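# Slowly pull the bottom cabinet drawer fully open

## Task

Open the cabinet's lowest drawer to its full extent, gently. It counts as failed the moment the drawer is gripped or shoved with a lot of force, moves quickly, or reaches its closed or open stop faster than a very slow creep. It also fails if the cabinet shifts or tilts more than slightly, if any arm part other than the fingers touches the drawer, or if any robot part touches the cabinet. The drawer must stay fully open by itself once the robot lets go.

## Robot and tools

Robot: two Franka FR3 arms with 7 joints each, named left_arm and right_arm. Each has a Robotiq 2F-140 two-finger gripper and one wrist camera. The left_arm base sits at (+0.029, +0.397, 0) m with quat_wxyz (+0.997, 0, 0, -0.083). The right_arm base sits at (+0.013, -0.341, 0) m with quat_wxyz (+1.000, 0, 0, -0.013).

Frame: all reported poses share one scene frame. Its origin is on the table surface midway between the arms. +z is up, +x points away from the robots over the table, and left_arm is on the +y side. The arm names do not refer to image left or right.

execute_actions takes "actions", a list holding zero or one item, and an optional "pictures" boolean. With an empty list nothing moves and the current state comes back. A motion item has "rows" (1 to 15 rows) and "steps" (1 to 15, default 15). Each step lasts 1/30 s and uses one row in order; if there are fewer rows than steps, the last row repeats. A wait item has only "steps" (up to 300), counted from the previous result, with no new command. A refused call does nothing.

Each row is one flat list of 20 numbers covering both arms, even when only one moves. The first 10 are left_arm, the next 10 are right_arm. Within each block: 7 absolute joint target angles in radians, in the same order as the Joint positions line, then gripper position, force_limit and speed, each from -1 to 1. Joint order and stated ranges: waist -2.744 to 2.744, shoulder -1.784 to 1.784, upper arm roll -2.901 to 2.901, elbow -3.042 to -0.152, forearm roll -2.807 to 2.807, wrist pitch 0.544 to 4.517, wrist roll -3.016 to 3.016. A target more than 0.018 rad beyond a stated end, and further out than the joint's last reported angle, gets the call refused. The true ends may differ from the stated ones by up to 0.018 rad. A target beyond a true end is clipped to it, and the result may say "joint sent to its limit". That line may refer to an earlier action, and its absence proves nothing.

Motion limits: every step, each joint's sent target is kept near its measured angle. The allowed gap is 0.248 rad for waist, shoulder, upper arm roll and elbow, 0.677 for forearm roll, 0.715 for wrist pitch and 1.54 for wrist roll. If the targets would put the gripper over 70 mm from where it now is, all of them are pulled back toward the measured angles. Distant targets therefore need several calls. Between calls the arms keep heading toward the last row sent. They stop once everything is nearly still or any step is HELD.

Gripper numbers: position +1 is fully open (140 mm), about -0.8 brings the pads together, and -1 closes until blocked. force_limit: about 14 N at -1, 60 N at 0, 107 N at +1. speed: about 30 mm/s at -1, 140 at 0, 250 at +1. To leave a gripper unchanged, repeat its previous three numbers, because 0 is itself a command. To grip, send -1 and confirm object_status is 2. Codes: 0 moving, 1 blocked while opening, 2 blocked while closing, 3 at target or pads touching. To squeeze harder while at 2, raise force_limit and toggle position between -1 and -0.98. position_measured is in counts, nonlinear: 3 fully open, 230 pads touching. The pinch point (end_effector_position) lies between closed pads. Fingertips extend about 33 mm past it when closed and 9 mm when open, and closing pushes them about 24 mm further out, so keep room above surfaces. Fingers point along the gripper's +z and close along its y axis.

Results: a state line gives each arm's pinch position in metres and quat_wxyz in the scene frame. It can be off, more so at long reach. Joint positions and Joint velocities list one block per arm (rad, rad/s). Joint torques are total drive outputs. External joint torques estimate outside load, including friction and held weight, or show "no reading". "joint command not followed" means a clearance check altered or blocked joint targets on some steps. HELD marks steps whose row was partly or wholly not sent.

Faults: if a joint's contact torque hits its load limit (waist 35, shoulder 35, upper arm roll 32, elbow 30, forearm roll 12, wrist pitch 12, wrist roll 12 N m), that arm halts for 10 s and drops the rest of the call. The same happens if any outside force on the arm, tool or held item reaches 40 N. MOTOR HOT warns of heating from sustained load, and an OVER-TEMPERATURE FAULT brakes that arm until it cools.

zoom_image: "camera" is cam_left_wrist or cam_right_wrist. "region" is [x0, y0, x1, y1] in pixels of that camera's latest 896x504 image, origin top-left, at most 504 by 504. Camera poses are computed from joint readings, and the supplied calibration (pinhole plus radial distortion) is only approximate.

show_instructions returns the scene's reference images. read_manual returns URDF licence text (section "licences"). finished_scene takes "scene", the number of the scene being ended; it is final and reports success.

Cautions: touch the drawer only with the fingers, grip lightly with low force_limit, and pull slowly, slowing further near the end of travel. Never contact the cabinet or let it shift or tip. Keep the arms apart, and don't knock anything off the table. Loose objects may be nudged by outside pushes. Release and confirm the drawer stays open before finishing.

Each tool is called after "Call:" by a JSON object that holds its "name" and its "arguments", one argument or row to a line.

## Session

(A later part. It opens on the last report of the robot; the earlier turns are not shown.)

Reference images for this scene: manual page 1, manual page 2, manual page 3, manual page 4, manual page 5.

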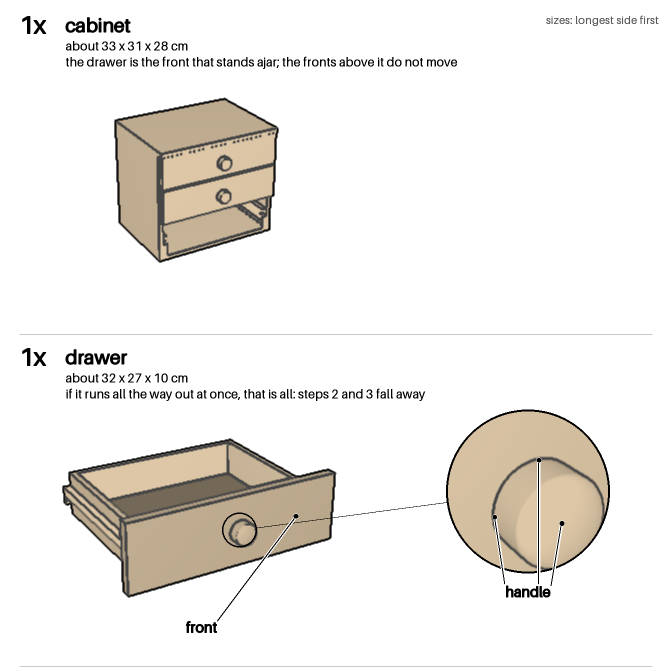

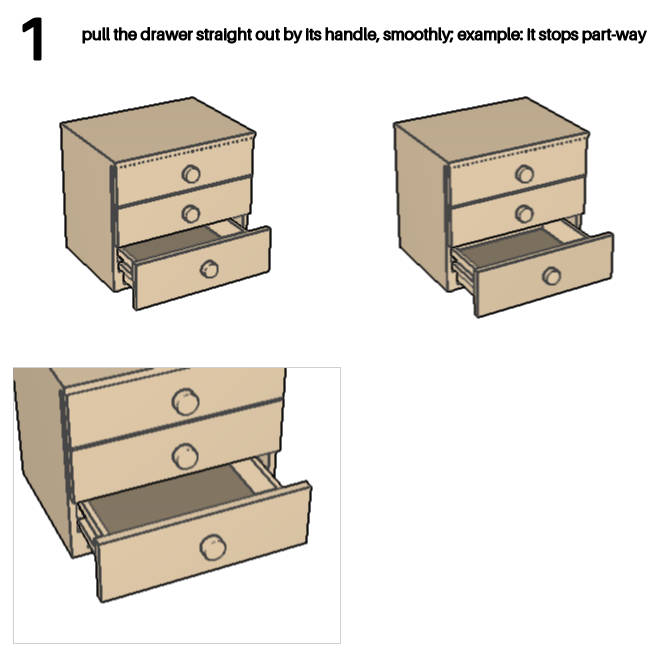

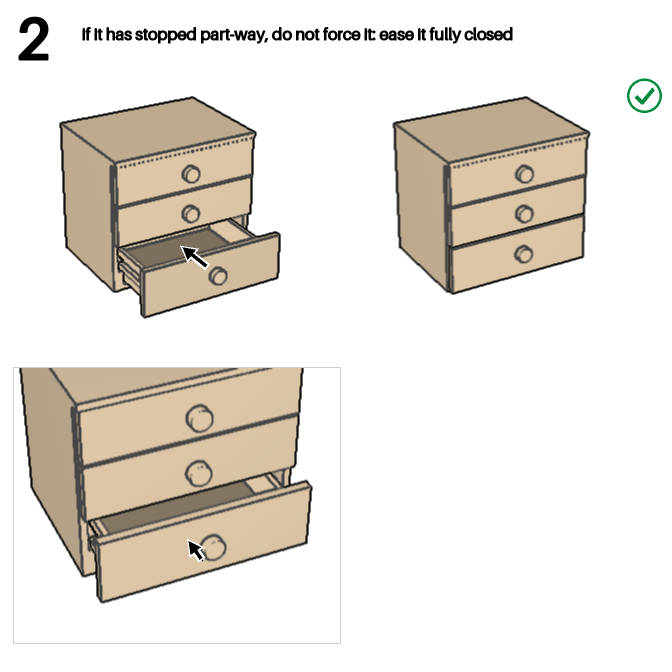

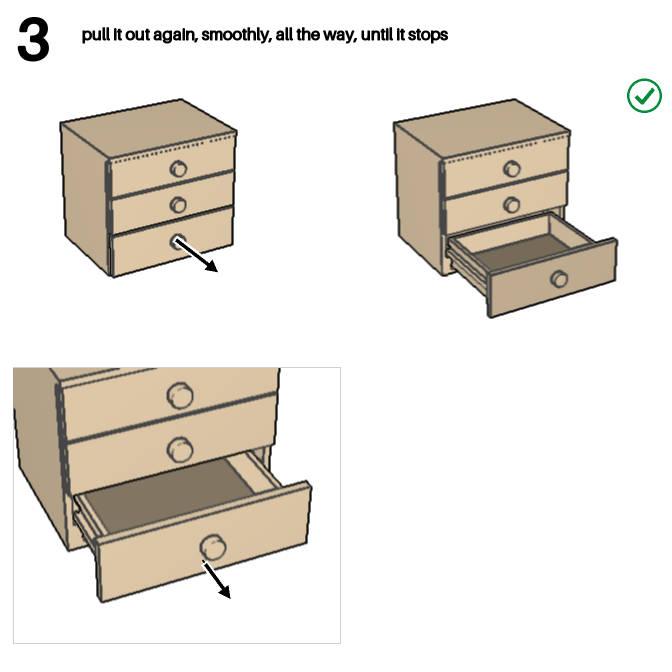

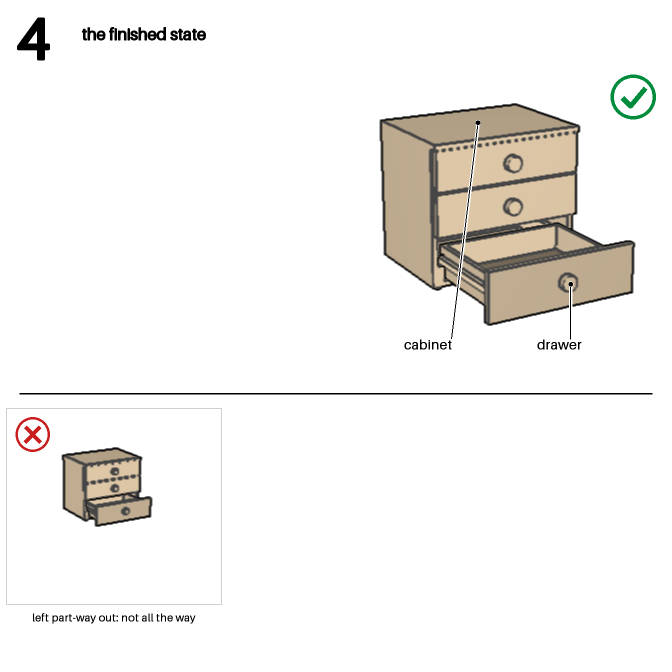

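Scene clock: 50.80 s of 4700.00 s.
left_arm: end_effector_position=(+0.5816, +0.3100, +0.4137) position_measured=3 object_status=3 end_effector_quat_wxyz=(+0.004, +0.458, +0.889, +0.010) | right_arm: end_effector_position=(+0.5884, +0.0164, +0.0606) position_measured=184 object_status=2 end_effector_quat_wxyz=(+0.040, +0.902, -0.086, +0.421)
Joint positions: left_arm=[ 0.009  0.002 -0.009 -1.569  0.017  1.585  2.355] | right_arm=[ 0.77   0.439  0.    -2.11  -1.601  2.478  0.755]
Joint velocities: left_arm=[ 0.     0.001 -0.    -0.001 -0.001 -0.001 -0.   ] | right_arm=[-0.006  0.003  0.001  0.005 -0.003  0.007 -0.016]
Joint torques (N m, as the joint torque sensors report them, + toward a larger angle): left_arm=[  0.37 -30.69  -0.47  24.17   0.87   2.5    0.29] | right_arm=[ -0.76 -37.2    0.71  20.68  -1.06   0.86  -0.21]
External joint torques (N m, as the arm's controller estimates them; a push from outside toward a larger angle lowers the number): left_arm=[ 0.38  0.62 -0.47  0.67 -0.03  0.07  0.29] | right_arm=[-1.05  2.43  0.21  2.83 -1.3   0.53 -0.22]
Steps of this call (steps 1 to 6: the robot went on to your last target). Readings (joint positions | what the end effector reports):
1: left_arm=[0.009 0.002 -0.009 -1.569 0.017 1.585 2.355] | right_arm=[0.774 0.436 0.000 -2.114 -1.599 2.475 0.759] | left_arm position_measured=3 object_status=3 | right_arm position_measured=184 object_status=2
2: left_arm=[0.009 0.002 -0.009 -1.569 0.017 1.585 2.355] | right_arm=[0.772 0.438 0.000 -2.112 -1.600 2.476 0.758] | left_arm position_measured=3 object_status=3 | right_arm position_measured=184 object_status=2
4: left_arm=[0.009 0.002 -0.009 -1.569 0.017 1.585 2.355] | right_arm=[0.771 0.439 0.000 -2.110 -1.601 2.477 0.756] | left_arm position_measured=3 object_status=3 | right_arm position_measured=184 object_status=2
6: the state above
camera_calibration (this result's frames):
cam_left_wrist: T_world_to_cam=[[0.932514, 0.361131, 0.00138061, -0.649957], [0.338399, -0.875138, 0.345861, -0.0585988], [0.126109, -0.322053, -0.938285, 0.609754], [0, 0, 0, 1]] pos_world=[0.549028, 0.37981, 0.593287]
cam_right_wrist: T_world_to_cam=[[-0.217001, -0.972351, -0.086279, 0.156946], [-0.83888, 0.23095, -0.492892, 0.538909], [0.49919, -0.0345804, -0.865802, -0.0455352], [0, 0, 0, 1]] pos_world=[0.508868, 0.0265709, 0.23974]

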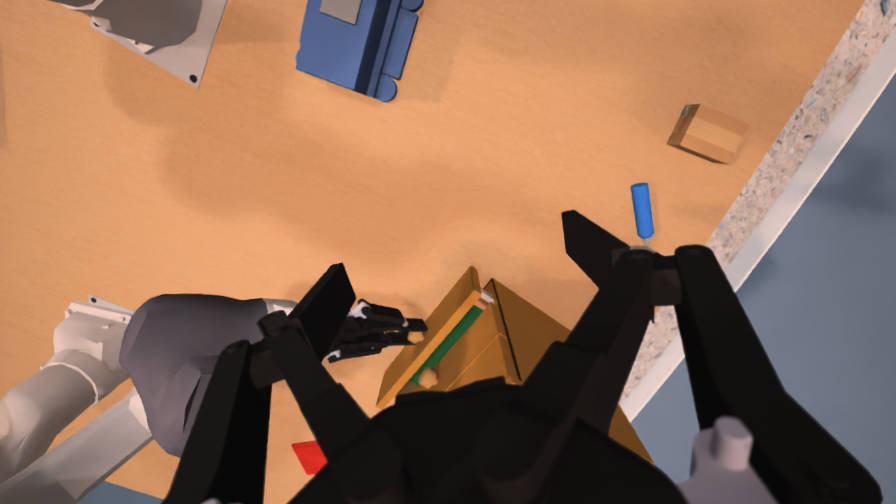

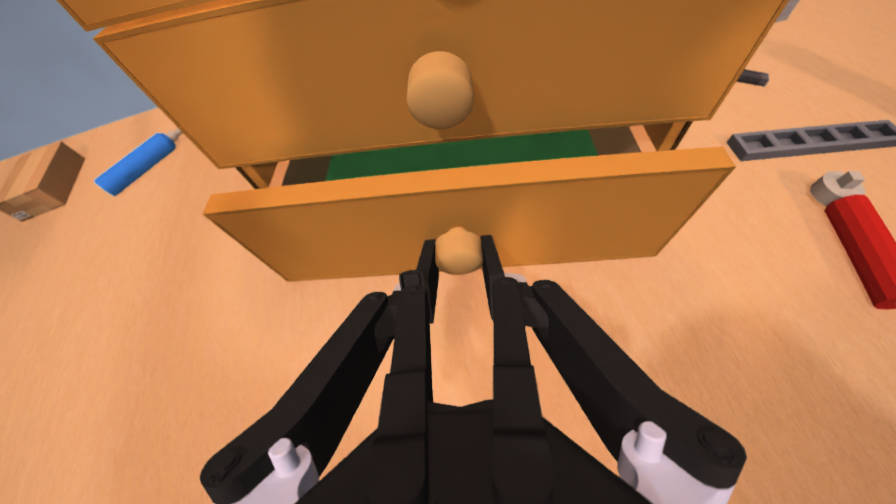

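Call:
{"name": "execute_actions", "arguments": {
  "actions": [
    {"rows":[[0.009,0.002,-0.009,-1.569,0.017,1.585,2.36,1,-1,0,0.7655,0.4443,0,-2.1031,-1.6067,2.485,0.741,-1,-0.8,-1],[0.009,0.002,-0.009,-1.569,0.017,1.585,2.36,1,-1,0,0.763,0.4463,0,-2.1,-1.6073,2.487,0.737,-1,-0.8,-1],[0.009,0.002,-0.009,-1.569,0.017,1.585,2.36,1,-1,0,0.7603,0.4485,0,-2.0966,-1.6079,2.489,0.7345,-1,-0.8,-1],[0.009,0.002,-0.009,-1.569,0.017,1.585,2.36,1,-1,0,0.7576,0.4507,0,-2.0932,-1.6085,2.4906,0.7325,-1,-0.8,-1],[0.009,0.002,-0.009,-1.569,0.017,1.585,2.36,1,-1,0,0.7549,0.4529,0,-2.0898,-1.6092,2.4922,0.7305,-1,-0.8,-1],[0.009,0.002,-0.009,-1.569,0.017,1.585,2.36,1,-1,0,0.7522,0.4551,0,-2.0864,-1.6098,2.4937,0.7285,-1,-0.8,-1],[0.009,0.002,-0.009,-1.569,0.017,1.585,2.36,1,-1,0,0.7495,0.4573,0,-2.083,-1.6104,2.4953,0.7265,-1,-0.8,-1],[0.009,0.002,-0.009,-1.569,0.017,1.585,2.36,1,-1,0,0.7468,0.4595,0,-2.0795,-1.611,2.4968,0.7245,-1,-0.8,-1],[0.009,0.002,-0.009,-1.569,0.017,1.585,2.36,1,-1,0,0.7441,0.4617,0,-2.0761,-1.6116,2.4984,0.7225,-1,-0.8,-1],[0.009,0.002,-0.009,-1.569,0.017,1.585,2.36,1,-1,0,0.7414,0.4639,0,-2.0727,-1.6122,2.5,0.721,-1,-0.8,-1],[0.009,0.002,-0.009,-1.569,0.017,1.585,2.36,1,-1,0,0.7387,0.4661,0,-2.0693,-1.6128,2.5012,0.721,-1,-0.8,-1],[0.009,0.002,-0.009,-1.569,0.017,1.585,2.36,1,-1,0,0.7365,0.4679,0,-2.0665,-1.6133,2.5017,0.721,-1,-0.8,-1],[0.009,0.002,-0.009,-1.569,0.017,1.585,2.36,1,-1,0,0.7349,0.4691,0,-2.0644,-1.6136,2.5017,0.721,-1,-0.8,-1]],"steps":15}
  ],
  "pictures": false
}}

Call:
{"name": "execute_actions", "arguments": {
  "actions": [
    {"steps":4}
  ]
}}

Call:
{"name": "zoom_image", "arguments": {
  "camera": "cam_left_wrist",
  "region": [420,250,520,325]
}}

Scene clock: 54.50 s of 4700.00 s.
left_arm: end_effector_position=(+0.5816, +0.3100, +0.4137) position_measured=3 object_status=3 end_effector_quat_wxyz=(+0.004, +0.458, +0.889, +0.010) | right_arm: end_effector_position=(+0.6071, +0.0126, +0.0603) position_measured=184 object_status=2 end_effector_quat_wxyz=(+0.040, +0.902, -0.087, +0.421)
Joint positions: left_arm=[ 0.009  0.002 -0.009 -1.569  0.017  1.585  2.355] | right_arm=[ 0.739  0.464  0.    -2.071 -1.608  2.495  0.734]
Joint velocities: left_arm=[-0.    -0.001  0.    -0.001  0.     0.     0.   ] | right_arm=[-0.03   0.023 -0.     0.037 -0.009  0.022 -0.029]
Joint torques (N m, as the joint torque sensors report them, + toward a larger angle): left_arm=[  0.31 -30.76  -0.44  23.92   0.88   2.49   0.28] | right_arm=[ -1.21 -39.88   0.72  19.62  -0.93   0.72  -0.32]
External joint torques (N m, as the arm's controller estimates them; a push from outside toward a larger angle lowers the number): left_arm=[ 0.3   0.64 -0.45  0.38 -0.03  0.06  0.28] | right_arm=[-1.96  0.83 -0.23  1.68 -1.19  0.27 -0.33]
Steps of this call (steps 1 to 15: the robot went on to your last target; steps 16 to 90: nothing new was sent; then 0.20 s passed at rest; steps 91 to 105: all 15 steps of this action). Readings (joint positions | what the end effector reports):
91: left_arm=[0.009 0.002 -0.009 -1.569 0.017 1.585 2.355] | right_arm=[0.769 0.440 0.000 -2.109 -1.601 2.478 0.752] | left_arm position_measured=3 object_status=3 | right_arm position_measured=184 object_status=2
92: left_arm=[0.009 0.002 -0.009 -1.569 0.017 1.585 2.355] | right_arm=[0.768 0.440 0.000 -2.108 -1.601 2.479 0.751] | left_arm position_measured=3 object_status=3 | right_arm position_measured=184 object_status=2
94: left_arm=[0.009 0.002 -0.009 -1.569 0.017 1.585 2.355] | right_arm=[0.765 0.443 0.000 -2.104 -1.602 2.481 0.749] | left_arm position_measured=3 object_status=3 | right_arm position_measured=184 object_status=2
98: left_arm=[0.009 0.002 -0.009 -1.569 0.017 1.585 2.355] | right_arm=[0.755 0.451 0.000 -2.091 -1.604 2.486 0.744] | left_arm position_measured=3 object_status=3 | right_arm position_measured=184 object_status=2
105: the state above

Scene clock: 54.63 s of 4700.00 s.
left_arm: end_effector_position=(+0.5816, +0.3100, +0.4137) position_measured=3 object_status=3 end_effector_quat_wxyz=(+0.004, +0.458, +0.889, +0.010) | right_arm: end_effector_position=(+0.6081, +0.0124, +0.0603) position_measured=184 object_status=2 end_effector_quat_wxyz=(+0.040, +0.902, -0.086, +0.421)
Joint positions: left_arm=[ 0.009  0.002 -0.009 -1.569  0.017  1.585  2.355] | right_arm=[ 0.737  0.465  0.    -2.069 -1.609  2.497  0.731]
Joint velocities: left_arm=[-0.001  0.    -0.    -0.001 -0.    -0.    -0.003] | right_arm=[-0.005  0.004  0.     0.004 -0.001  0.003 -0.014]
Joint torques (N m, as the joint torque sensors report them, + toward a larger angle): left_arm=[  0.5  -30.67  -0.38  24.14   0.87   2.51   0.31] | right_arm=[ -0.45 -38.9    1.02  20.61  -0.98   0.97  -0.12]
External joint torques (N m, as the arm's controller estimates them; a push from outside toward a larger angle lowers the number): left_arm=[ 0.49  0.66 -0.38  0.61 -0.03  0.07  0.31] | right_arm=[-0.55  1.63  0.66  2.52 -1.26  0.62 -0.13]
Steps of this call (steps 1 to 4: the robot went on to your last target). Readings (joint positions | what the end effector reports):
1: left_arm=[0.009 0.002 -0.009 -1.569 0.017 1.585 2.355] | right_arm=[0.738 0.465 0.000 -2.070 -1.609 2.496 0.733] | left_arm position_measured=3 object_status=3 | right_arm position_measured=184 object_status=2
2: left_arm=[0.009 0.002 -0.009 -1.569 0.017 1.585 2.355] | right_arm=[0.738 0.465 0.000 -2.069 -1.609 2.496 0.732] | left_arm position_measured=3 object_status=3 | right_arm position_measured=184 object_status=2
4: the state above
camera_calibration (this result's frames):
cam_left_wrist: T_world_to_cam=[[0.932516, 0.361126, 0.00138051, -0.649956], [0.338394, -0.87514, 0.345861, -0.0585955], [0.126107, -0.322053, -0.938285, 0.609755], [0, 0, 0, 1]] pos_world=[0.549029, 0.37981, 0.593287]
cam_right_wrist: T_world_to_cam=[[-0.217352, -0.97229, -0.0860852, 0.15752], [-0.839046, 0.231171, -0.492505, 0.556297], [0.498758, -0.0348172, -0.866042, -0.0555414], [0, 0, 0, 1]] pos_world=[0.528698, 0.0226217, 0.239438]

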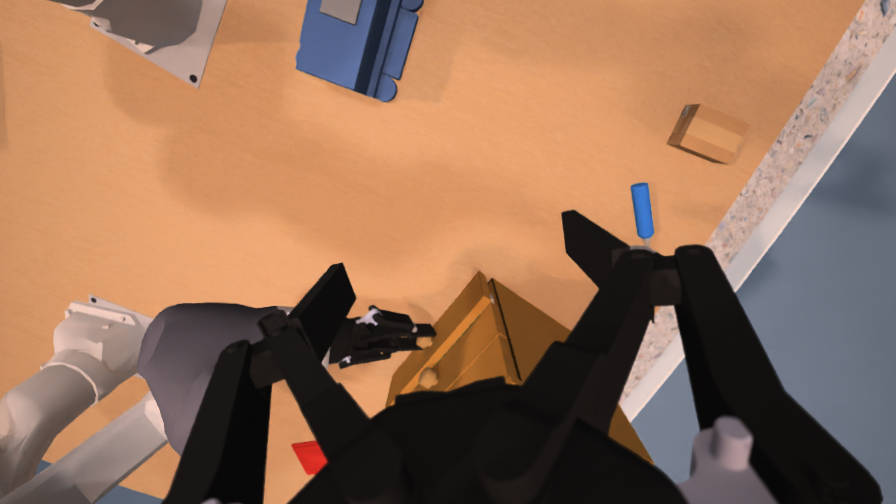

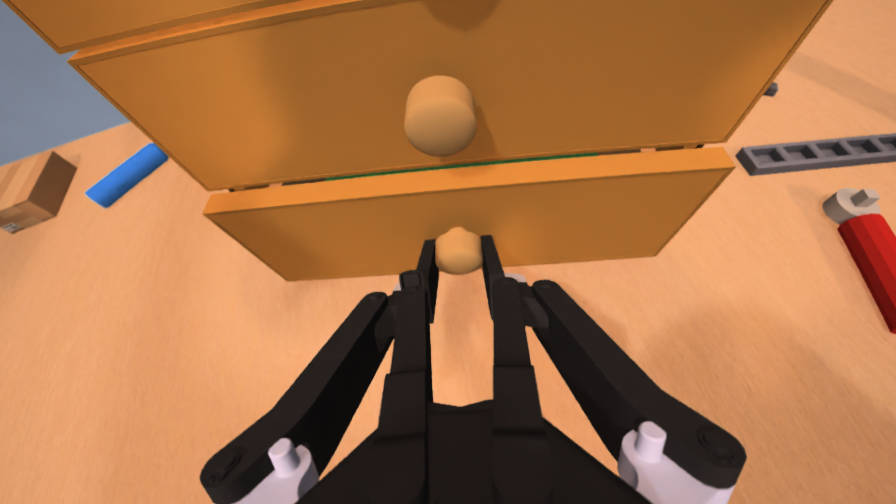

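Region (420, 250, 520, 325) of cam_left_wrist's 896x504 image, scaled by 5.040, with more detail than that image has; it fills the top 378 rows of this view, and the rest is white.

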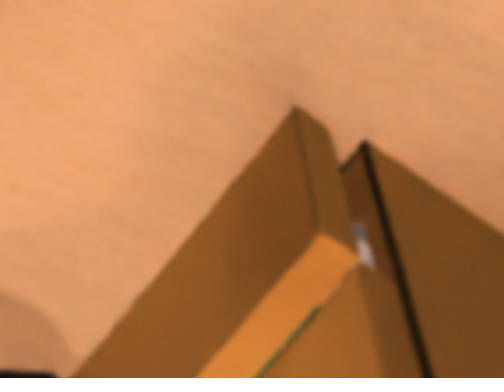

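Call:
{"name": "execute_actions", "arguments": {
  "actions": [
    {"rows":[[0.009,0.002,-0.009,-1.569,0.017,1.585,2.36,1,-1,0,0.7333,0.4705,0,-2.0622,-1.6138,2.503,0.719,-1,-0.8,-1],[0.009,0.002,-0.009,-1.569,0.017,1.585,2.36,1,-1,0,0.7318,0.4718,0,-2.0601,-1.614,2.504,0.717,-1,-0.8,-1],[0.009,0.002,-0.009,-1.569,0.017,1.585,2.36,1,-1,0,0.7302,0.4732,0,-2.0579,-1.6142,2.505,0.716,-1,-0.8,-1],[0.009,0.002,-0.009,-1.569,0.017,1.585,2.36,1,-1,0,0.7287,0.4746,0,-2.0557,-1.6144,2.506,0.715,-1,-0.8,-1],[0.009,0.002,-0.009,-1.569,0.017,1.585,2.36,1,-1,0,0.7271,0.476,0,-2.0535,-1.6146,2.5065,0.714,-1,-0.8,-1],[0.009,0.002,-0.009,-1.569,0.017,1.585,2.36,1,-1,0,0.7261,0.4769,0,-2.052,-1.6147,2.507,0.7135,-1,-0.8,-1],[0.009,0.002,-0.009,-1.569,0.017,1.585,2.36,1,-1,0,0.7253,0.4776,0,-2.0509,-1.6148,2.5072,0.7135,-1,-0.8,-1],[0.009,0.002,-0.009,-1.569,0.017,1.585,2.36,1,-1,0,0.7248,0.478,0,-2.0503,-1.6149,2.5074,0.7133,-1,-0.8,-1],[0.009,0.002,-0.009,-1.569,0.017,1.585,2.36,1,-1,0,0.7244,0.4783,0,-2.0498,-1.615,2.5076,0.7131,-1,-0.8,-1],[0.009,0.002,-0.009,-1.569,0.017,1.585,2.36,1,-1,0,0.724,0.4787,0,-2.0492,-1.615,2.5078,0.7129,-1,-0.8,-1],[0.009,0.002,-0.009,-1.569,0.017,1.585,2.36,1,-1,0,0.7237,0.479,0,-2.0487,-1.615,2.508,0.7127,-1,-0.8,-1],[0.009,0.002,-0.009,-1.569,0.017,1.585,2.36,1,-1,0,0.7233,0.4794,0,-2.0481,-1.6151,2.5082,0.7125,-1,-0.8,-1],[0.009,0.002,-0.009,-1.569,0.017,1.585,2.36,1,-1,0,0.7229,0.4797,0,-2.0476,-1.6151,2.5084,0.7123,-1,-0.8,-1],[0.009,0.002,-0.009,-1.569,0.017,1.585,2.36,1,-1,0,0.7225,0.4801,0,-2.047,-1.6152,2.5086,0.7121,-1,-0.8,-1],[0.009,0.002,-0.009,-1.569,0.017,1.585,2.36,1,-1,0,0.7221,0.4804,0,-2.0465,-1.6152,2.5088,0.7118,-1,-0.8,-1]],"steps":15}
  ],
  "pictures": false
}}

Call:
{"name": "execute_actions", "arguments": {
  "actions": [
    {"rows":[[0.009,0.002,-0.009,-1.569,0.017,1.585,2.36,1,-1,0,0.7217,0.4807,0,-2.046,-1.6153,2.509,0.7115,-1,-0.8,-1],[0.009,0.002,-0.009,-1.569,0.017,1.585,2.36,1,-1,0,0.7213,0.4811,0,-2.0454,-1.6153,2.5092,0.7111,-1,-0.8,-1],[0.009,0.002,-0.009,-1.569,0.017,1.585,2.36,1,-1,0,0.7209,0.4814,0,-2.0449,-1.6154,2.5095,0.7108,-1,-0.8,-1],[0.009,0.002,-0.009,-1.569,0.017,1.585,2.36,1,-1,0,0.7206,0.4818,0,-2.0443,-1.6154,2.5097,0.7105,-1,-0.8,-1],[0.009,0.002,-0.009,-1.569,0.017,1.585,2.36,1,-1,0,0.7202,0.4821,0,-2.0438,-1.6155,2.5099,0.7101,-1,-0.8,-1],[0.009,0.002,-0.009,-1.569,0.017,1.585,2.36,1,-1,0,0.7198,0.4825,0,-2.0432,-1.6155,2.5102,0.7098,-1,-0.8,-1],[0.009,0.002,-0.009,-1.569,0.017,1.585,2.36,1,-1,0,0.7194,0.4828,0,-2.0427,-1.6156,2.5104,0.7095,-1,-0.8,-1],[0.009,0.002,-0.009,-1.569,0.017,1.585,2.36,1,-1,0,0.719,0.4831,0,-2.0422,-1.6156,2.5106,0.7092,-1,-0.8,-1],[0.009,0.002,-0.009,-1.569,0.017,1.585,2.36,1,-1,0,0.7186,0.4835,0,-2.0416,-1.6157,2.5109,0.7088,-1,-0.8,-1],[0.009,0.002,-0.009,-1.569,0.017,1.585,2.36,1,-1,0,0.7182,0.4838,0,-2.0411,-1.6157,2.5111,0.7085,-1,-0.8,-1],[0.009,0.002,-0.009,-1.569,0.017,1.585,2.36,1,-1,0,0.7178,0.4842,0,-2.0405,-1.6158,2.5113,0.7082,-1,-0.8,-1],[0.009,0.002,-0.009,-1.569,0.017,1.585,2.36,1,-1,0,0.7175,0.4845,0,-2.04,-1.6158,2.5115,0.7079,-1,-0.8,-1],[0.009,0.002,-0.009,-1.569,0.017,1.585,2.36,1,-1,0,0.7171,0.4849,0,-2.0394,-1.6159,2.5118,0.7075,-1,-0.8,-1],[0.009,0.002,-0.009,-1.569,0.017,1.585,2.36,1,-1,0,0.7167,0.4852,0,-2.0389,-1.6159,2.512,0.7072,-1,-0.8,-1],[0.009,0.002,-0.009,-1.569,0.017,1.585,2.36,1,-1,0,0.7163,0.4855,0,-2.0384,-1.616,2.5122,0.7069,-1,-0.8,-1]],"steps":15}
  ],
  "pictures": false
}}

Call:
{"name": "execute_actions", "arguments": {
  "actions": [
    {"rows":[[0.009,0.002,-0.009,-1.569,0.017,1.585,2.36,1,-1,0,0.7159,0.4859,0,-2.0378,-1.616,2.5125,0.7066,-1,-0.8,-1],[0.009,0.002,-0.009,-1.569,0.017,1.585,2.36,1,-1,0,0.7155,0.4862,0,-2.0373,-1.6161,2.5127,0.7062,-1,-0.8,-1],[0.009,0.002,-0.009,-1.569,0.017,1.585,2.36,1,-1,0,0.7151,0.4866,0,-2.0367,-1.6161,2.5129,0.7059,-1,-0.8,-1],[0.009,0.002,-0.009,-1.569,0.017,1.585,2.36,1,-1,0,0.7147,0.4869,0,-2.0362,-1.6162,2.5132,0.7056,-1,-0.8,-1],[0.009,0.002,-0.009,-1.569,0.017,1.585,2.36,1,-1,0,0.7144,0.4873,0,-2.0356,-1.6162,2.5134,0.7053,-1,-0.8,-1],[0.009,0.002,-0.009,-1.569,0.017,1.585,2.36,1,-1,0,0.714,0.4876,0,-2.0351,-1.6163,2.5136,0.7049,-1,-0.8,-1],[0.009,0.002,-0.009,-1.569,0.017,1.585,2.36,1,-1,0,0.7136,0.4879,0,-2.0346,-1.6163,2.5138,0.7046,-1,-0.8,-1],[0.009,0.002,-0.009,-1.569,0.017,1.585,2.36,1,-1,0,0.7132,0.4883,0,-2.034,-1.6164,2.5141,0.7043,-1,-0.8,-1],[0.009,0.002,-0.009,-1.569,0.017,1.585,2.36,1,-1,0,0.7128,0.4886,0,-2.0335,-1.6164,2.5143,0.704,-1,-0.8,-1],[0.009,0.002,-0.009,-1.569,0.017,1.585,2.36,1,-1,0,0.7124,0.489,0,-2.0329,-1.6165,2.5145,0.7036,-1,-0.8,-1],[0.009,0.002,-0.009,-1.569,0.017,1.585,2.36,1,-1,0,0.712,0.4893,0,-2.0324,-1.6165,2.5148,0.7033,-1,-0.8,-1],[0.009,0.002,-0.009,-1.569,0.017,1.585,2.36,1,-1,0,0.7116,0.4897,0,-2.0318,-1.6166,2.515,0.703,-1,-0.8,-1]],"steps":15}
  ]
}}

Scene clock: 61.77 s of 4700.00 s.
left_arm: end_effector_position=(+0.5816, +0.3100, +0.4137) position_measured=3 object_status=3 end_effector_quat_wxyz=(+0.004, +0.458, +0.889, +0.010) | right_arm: end_effector_position=(+0.6158, +0.0109, +0.0602) position_measured=184 object_status=2 end_effector_quat_wxyz=(+0.040, +0.902, -0.086, +0.420)
Joint positions: left_arm=[ 0.009  0.002 -0.009 -1.569  0.017  1.585  2.355] | right_arm=[ 0.725  0.476  0.    -2.052 -1.61   2.504  0.721]
Joint velocities: left_arm=[-0.001  0.001  0.001 -0.    -0.    -0.    -0.001] | right_arm=[-0.011  0.011 -0.     0.016 -0.001  0.007 -0.012]
Joint torques (N m, as the joint torque sensors report them, + toward a larger angle): left_arm=[  0.48 -30.67  -0.37  24.06   0.89   2.49   0.31] | right_arm=[ -1.18 -39.6    0.78  20.58  -1.04   1.02  -0.12]
External joint torques (N m, as the arm's controller estimates them; a push from outside toward a larger angle lowers the number): left_arm=[ 0.5   0.65 -0.36  0.54 -0.02  0.05  0.31] | right_arm=[-1.25  1.43  0.48  2.38 -1.34  0.67 -0.14]
Steps of this call (steps 1 to 15: the robot went on to your last target; steps 16 to 90: nothing new was sent; then 3.63 s passed at rest; steps 91 to 105: all 15 steps of this action). Readings (joint positions | what the end effector reports):
91: left_arm=[0.009 0.002 -0.009 -1.569 0.017 1.585 2.355] | right_arm=[0.737 0.466 0.000 -2.068 -1.609 2.497 0.728] | left_arm position_measured=3 object_status=3 | right_arm position_measured=184 object_status=2
92: left_arm=[0.009 0.002 -0.009 -1.569 0.017 1.585 2.355] | right_arm=[0.736 0.466 0.000 -2.067 -1.609 2.498 0.728] | left_arm position_measured=3 object_status=3 | right_arm position_measured=184 object_status=2
94: left_arm=[0.009 0.002 -0.009 -1.569 0.017 1.585 2.355] | right_arm=[0.734 0.468 0.000 -2.064 -1.609 2.499 0.727] | left_arm position_measured=3 object_status=3 | right_arm position_measured=184 object_status=2
98: left_arm=[0.009 0.002 -0.009 -1.569 0.017 1.585 2.355] | right_arm=[0.729 0.473 0.000 -2.057 -1.610 2.501 0.724] | left_arm position_measured=3 object_status=3 | right_arm position_measured=184 object_status=2
105: the state above

Scene clock: 62.27 s of 4700.00 s.
left_arm: end_effector_position=(+0.5816, +0.3100, +0.4137) position_measured=3 object_status=3 end_effector_quat_wxyz=(+0.004, +0.458, +0.889, +0.010) | right_arm: end_effector_position=(+0.6196, +0.0101, +0.0601) position_measured=184 object_status=2 end_effector_quat_wxyz=(+0.040, +0.902, -0.086, +0.420)
Joint positions: left_arm=[ 0.009  0.002 -0.009 -1.569  0.017  1.585  2.355] | right_arm=[ 0.719  0.482  0.    -2.044 -1.611  2.507  0.716]
Joint velocities: left_arm=[-0.001  0.001 -0.001  0.     0.001  0.001 -0.001] | right_arm=[-0.013  0.011  0.001  0.018 -0.     0.01  -0.011]
Joint torques (N m, as the joint torque sensors report them, + toward a larger angle): left_arm=[  0.17 -30.8   -0.48  24.13   0.89   2.5    0.31] | right_arm=[ -0.45 -40.2    0.61  21.02  -0.97   0.76  -0.34]
External joint torques (N m, as the arm's controller estimates them; a push from outside toward a larger angle lowers the number): left_arm=[ 0.33  0.57 -0.32  0.58  0.    0.06  0.31] | right_arm=[-0.63  1.09  0.17  2.69 -1.23  0.43 -0.36]
Steps of this call (steps 1 to 15: all 15 steps of this action). Readings (joint positions | what the end effector reports):
1: left_arm=[0.009 0.002 -0.009 -1.569 0.017 1.585 2.355] | right_arm=[0.725 0.477 0.000 -2.051 -1.610 2.504 0.721] | left_arm position_measured=3 object_status=3 | right_arm position_measured=184 object_status=2
2: left_arm=[0.009 0.002 -0.009 -1.569 0.017 1.585 2.355] | right_arm=[0.724 0.477 0.000 -2.051 -1.610 2.504 0.720] | left_arm position_measured=3 object_status=3 | right_arm position_measured=184 object_status=2
4: left_arm=[0.009 0.002 -0.009 -1.569 0.017 1.585 2.355] | right_arm=[0.724 0.478 0.000 -2.050 -1.611 2.505 0.719] | left_arm position_measured=3 object_status=3 | right_arm position_measured=184 object_status=2
8: left_arm=[0.009 0.002 -0.009 -1.569 0.017 1.585 2.355] | right_arm=[0.722 0.479 0.000 -2.048 -1.611 2.505 0.718] | left_arm position_measured=3 object_status=3 | right_arm position_measured=184 object_status=2
15: the state above

Scene clock: 62.77 s of 4700.00 s.
left_arm: end_effector_position=(+0.5816, +0.3100, +0.4137) position_measured=3 object_status=3 end_effector_quat_wxyz=(+0.004, +0.458, +0.889, +0.010) | right_arm: end_effector_position=(+0.6231, +0.0094, +0.0601) position_measured=184 object_status=2 end_effector_quat_wxyz=(+0.040, +0.902, -0.086, +0.420)
Joint positions: left_arm=[ 0.009  0.002 -0.009 -1.569  0.017  1.585  2.355] | right_arm=[ 0.714  0.486  0.    -2.036 -1.612  2.511  0.711]
Joint velocities: left_arm=[-0.     0.001 -0.001 -0.     0.001 -0.    -0.001] | right_arm=[-0.005  0.003  0.     0.005 -0.001  0.004 -0.007]
Joint torques (N m, as the joint torque sensors report them, + toward a larger angle): left_arm=[  0.28 -30.6   -0.54  23.73   0.89   2.52   0.29] | right_arm=[ -1.2  -39.86   0.71  20.24  -0.97   0.91  -0.19]
External joint torques (N m, as the arm's controller estimates them; a push from outside toward a larger angle lowers the number): left_arm=[ 0.36  0.77 -0.47  0.2  -0.01  0.08  0.29] | right_arm=[-1.28  1.43  0.34  1.94 -1.28  0.54 -0.21]
Steps of this call (steps 1 to 15: all 15 steps of this action). Readings (joint positions | what the end effector reports):
1: left_arm=[0.009 0.002 -0.009 -1.569 0.017 1.585 2.355] | right_arm=[0.719 0.482 0.000 -2.043 -1.611 2.507 0.715] | left_arm position_measured=3 object_status=3 | right_arm position_measured=184 object_status=2
2: left_arm=[0.009 0.002 -0.009 -1.569 0.017 1.585 2.355] | right_arm=[0.718 0.482 0.000 -2.042 -1.611 2.508 0.715] | left_arm position_measured=3 object_status=3 | right_arm position_measured=184 object_status=2
4: left_arm=[0.009 0.002 -0.009 -1.569 0.017 1.585 2.355] | right_arm=[0.718 0.483 0.000 -2.041 -1.611 2.508 0.714] | left_arm position_measured=3 object_status=3 | right_arm position_measured=184 object_status=2
8: left_arm=[0.009 0.002 -0.009 -1.569 0.017 1.585 2.355] | right_arm=[0.716 0.484 0.000 -2.039 -1.612 2.509 0.713] | left_arm position_measured=3 object_status=3 | right_arm position_measured=184 object_status=2
15: the state above
camera_calibration (this result's frames):
cam_left_wrist: T_world_to_cam=[[0.932518, 0.361122, 0.00138057, -0.649956], [0.33839, -0.875141, 0.34586, -0.0585927], [0.126106, -0.322054, -0.938285, 0.609756], [0, 0, 0, 1]] pos_world=[0.549029, 0.379811, 0.593287]
cam_right_wrist: T_world_to_cam=[[-0.217586, -0.972284, -0.0855526, 0.157922], [-0.839198, 0.231118, -0.492272, 0.569542], [0.498401, -0.035316, -0.866227, -0.0630968], [0, 0, 0, 1]] pos_world=[0.543768, 0.0196849, 0.239224]

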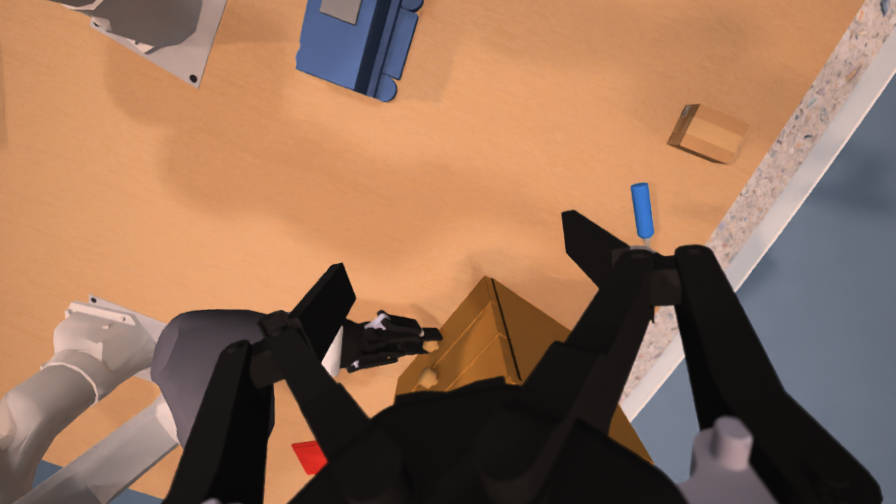

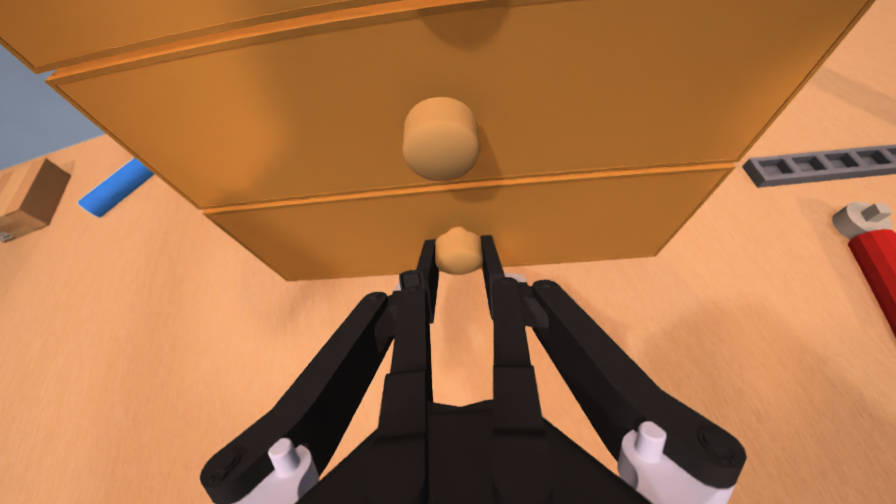

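Nearly closed; 2 mm more.

Call:
{"name": "execute_actions", "arguments": {
  "actions": [
    {"rows":[[0.009,0.002,-0.009,-1.569,0.017,1.585,2.36,1,-1,0,0.7112,0.49,0,-2.0313,-1.6166,2.5152,0.7027,-1,-0.8,-1],[0.009,0.002,-0.009,-1.569,0.017,1.585,2.36,1,-1,0,0.7108,0.4904,0,-2.0307,-1.6167,2.5155,0.7023,-1,-0.8,-1],[0.009,0.002,-0.009,-1.569,0.017,1.585,2.36,1,-1,0,0.7105,0.4907,0,-2.0302,-1.6167,2.5157,0.702,-1,-0.8,-1],[0.009,0.002,-0.009,-1.569,0.017,1.585,2.36,1,-1,0,0.7101,0.4911,0,-2.0296,-1.6168,2.5159,0.7017,-1,-0.8,-1],[0.009,0.002,-0.009,-1.569,0.017,1.585,2.36,1,-1,0,0.7097,0.4914,0,-2.0291,-1.6168,2.5161,0.7014,-1,-0.8,-1],[0.009,0.002,-0.009,-1.569,0.017,1.585,2.36,1,-1,0,0.7093,0.4918,0,-2.0285,-1.6169,2.5164,0.701,-1,-0.8,-1],[0.009,0.002,-0.009,-1.569,0.017,1.585,2.36,1,-1,0,0.7089,0.4921,0,-2.028,-1.6169,2.5166,0.7007,-1,-0.8,-1],[0.009,0.002,-0.009,-1.569,0.017,1.585,2.36,1,-1,0,0.7085,0.4925,0,-2.0274,-1.617,2.5168,0.7004,-1,-0.8,-1]],"steps":11}
  ],
  "pictures": false
}}

Scene clock: 64.53 s of 4700.00 s.
left_arm: end_effector_position=(+0.5816, +0.3100, +0.4137) position_measured=3 object_status=3 end_effector_quat_wxyz=(+0.004, +0.458, +0.889, +0.010) | right_arm: end_effector_position=(+0.6238, +0.0093, +0.0600) position_measured=184 object_status=2 end_effector_quat_wxyz=(+0.040, +0.902, -0.086, +0.420)
Joint positions: left_arm=[ 0.009  0.002 -0.009 -1.569  0.017  1.585  2.355] | right_arm=[ 0.712  0.487  0.    -2.034 -1.612  2.512  0.709]
Joint velocities: left_arm=[ 0.001  0.001 -0.001  0.001 -0.     0.    -0.001] | right_arm=[-0.001 -0.001  0.001 -0.     0.     0.    -0.002]
Joint torques (N m, as the joint torque sensors report them, + toward a larger angle): left_arm=[  0.44 -30.58  -0.27  24.21   0.89   2.5    0.32] | right_arm=[ -2.09 -38.96   0.51  22.41  -1.07   1.06  -0.39]
External joint torques (N m, as the arm's controller estimates them; a push from outside toward a larger angle lowers the number): left_arm=[ 0.34  0.91 -0.37  0.59 -0.02  0.05  0.32] | right_arm=[-2.13  2.53  0.17  3.99 -1.39  0.69 -0.41]
Steps of this call (steps 1 to 15: the robot went on to your last target; steps 16 to 42: nothing new was sent; steps 43 to 53: all 11 steps of this action). Readings (joint positions | what the end effector reports):
43: left_arm=[0.009 0.002 -0.009 -1.569 0.017 1.585 2.355] | right_arm=[0.713 0.487 0.000 -2.036 -1.612 2.511 0.710] | left_arm position_measured=3 object_status=3 | right_arm position_measured=184 object_status=2
44: left_arm=[0.009 0.002 -0.009 -1.569 0.017 1.585 2.355] | right_arm=[0.713 0.487 0.000 -2.035 -1.612 2.511 0.710] | left_arm position_measured=3 object_status=3 | right_arm position_measured=184 object_status=2
46: left_arm=[0.009 0.002 -0.009 -1.569 0.017 1.585 2.355] | right_arm=[0.713 0.487 0.000 -2.035 -1.612 2.511 0.710] | left_arm position_measured=3 object_status=3 | right_arm position_measured=184 object_status=2
50: left_arm=[0.009 0.002 -0.009 -1.569 0.017 1.585 2.355] | right_arm=[0.712 0.487 0.000 -2.034 -1.612 2.512 0.709] | left_arm position_measured=3 object_status=3 | right_arm position_measured=184 object_status=2
53: the state above


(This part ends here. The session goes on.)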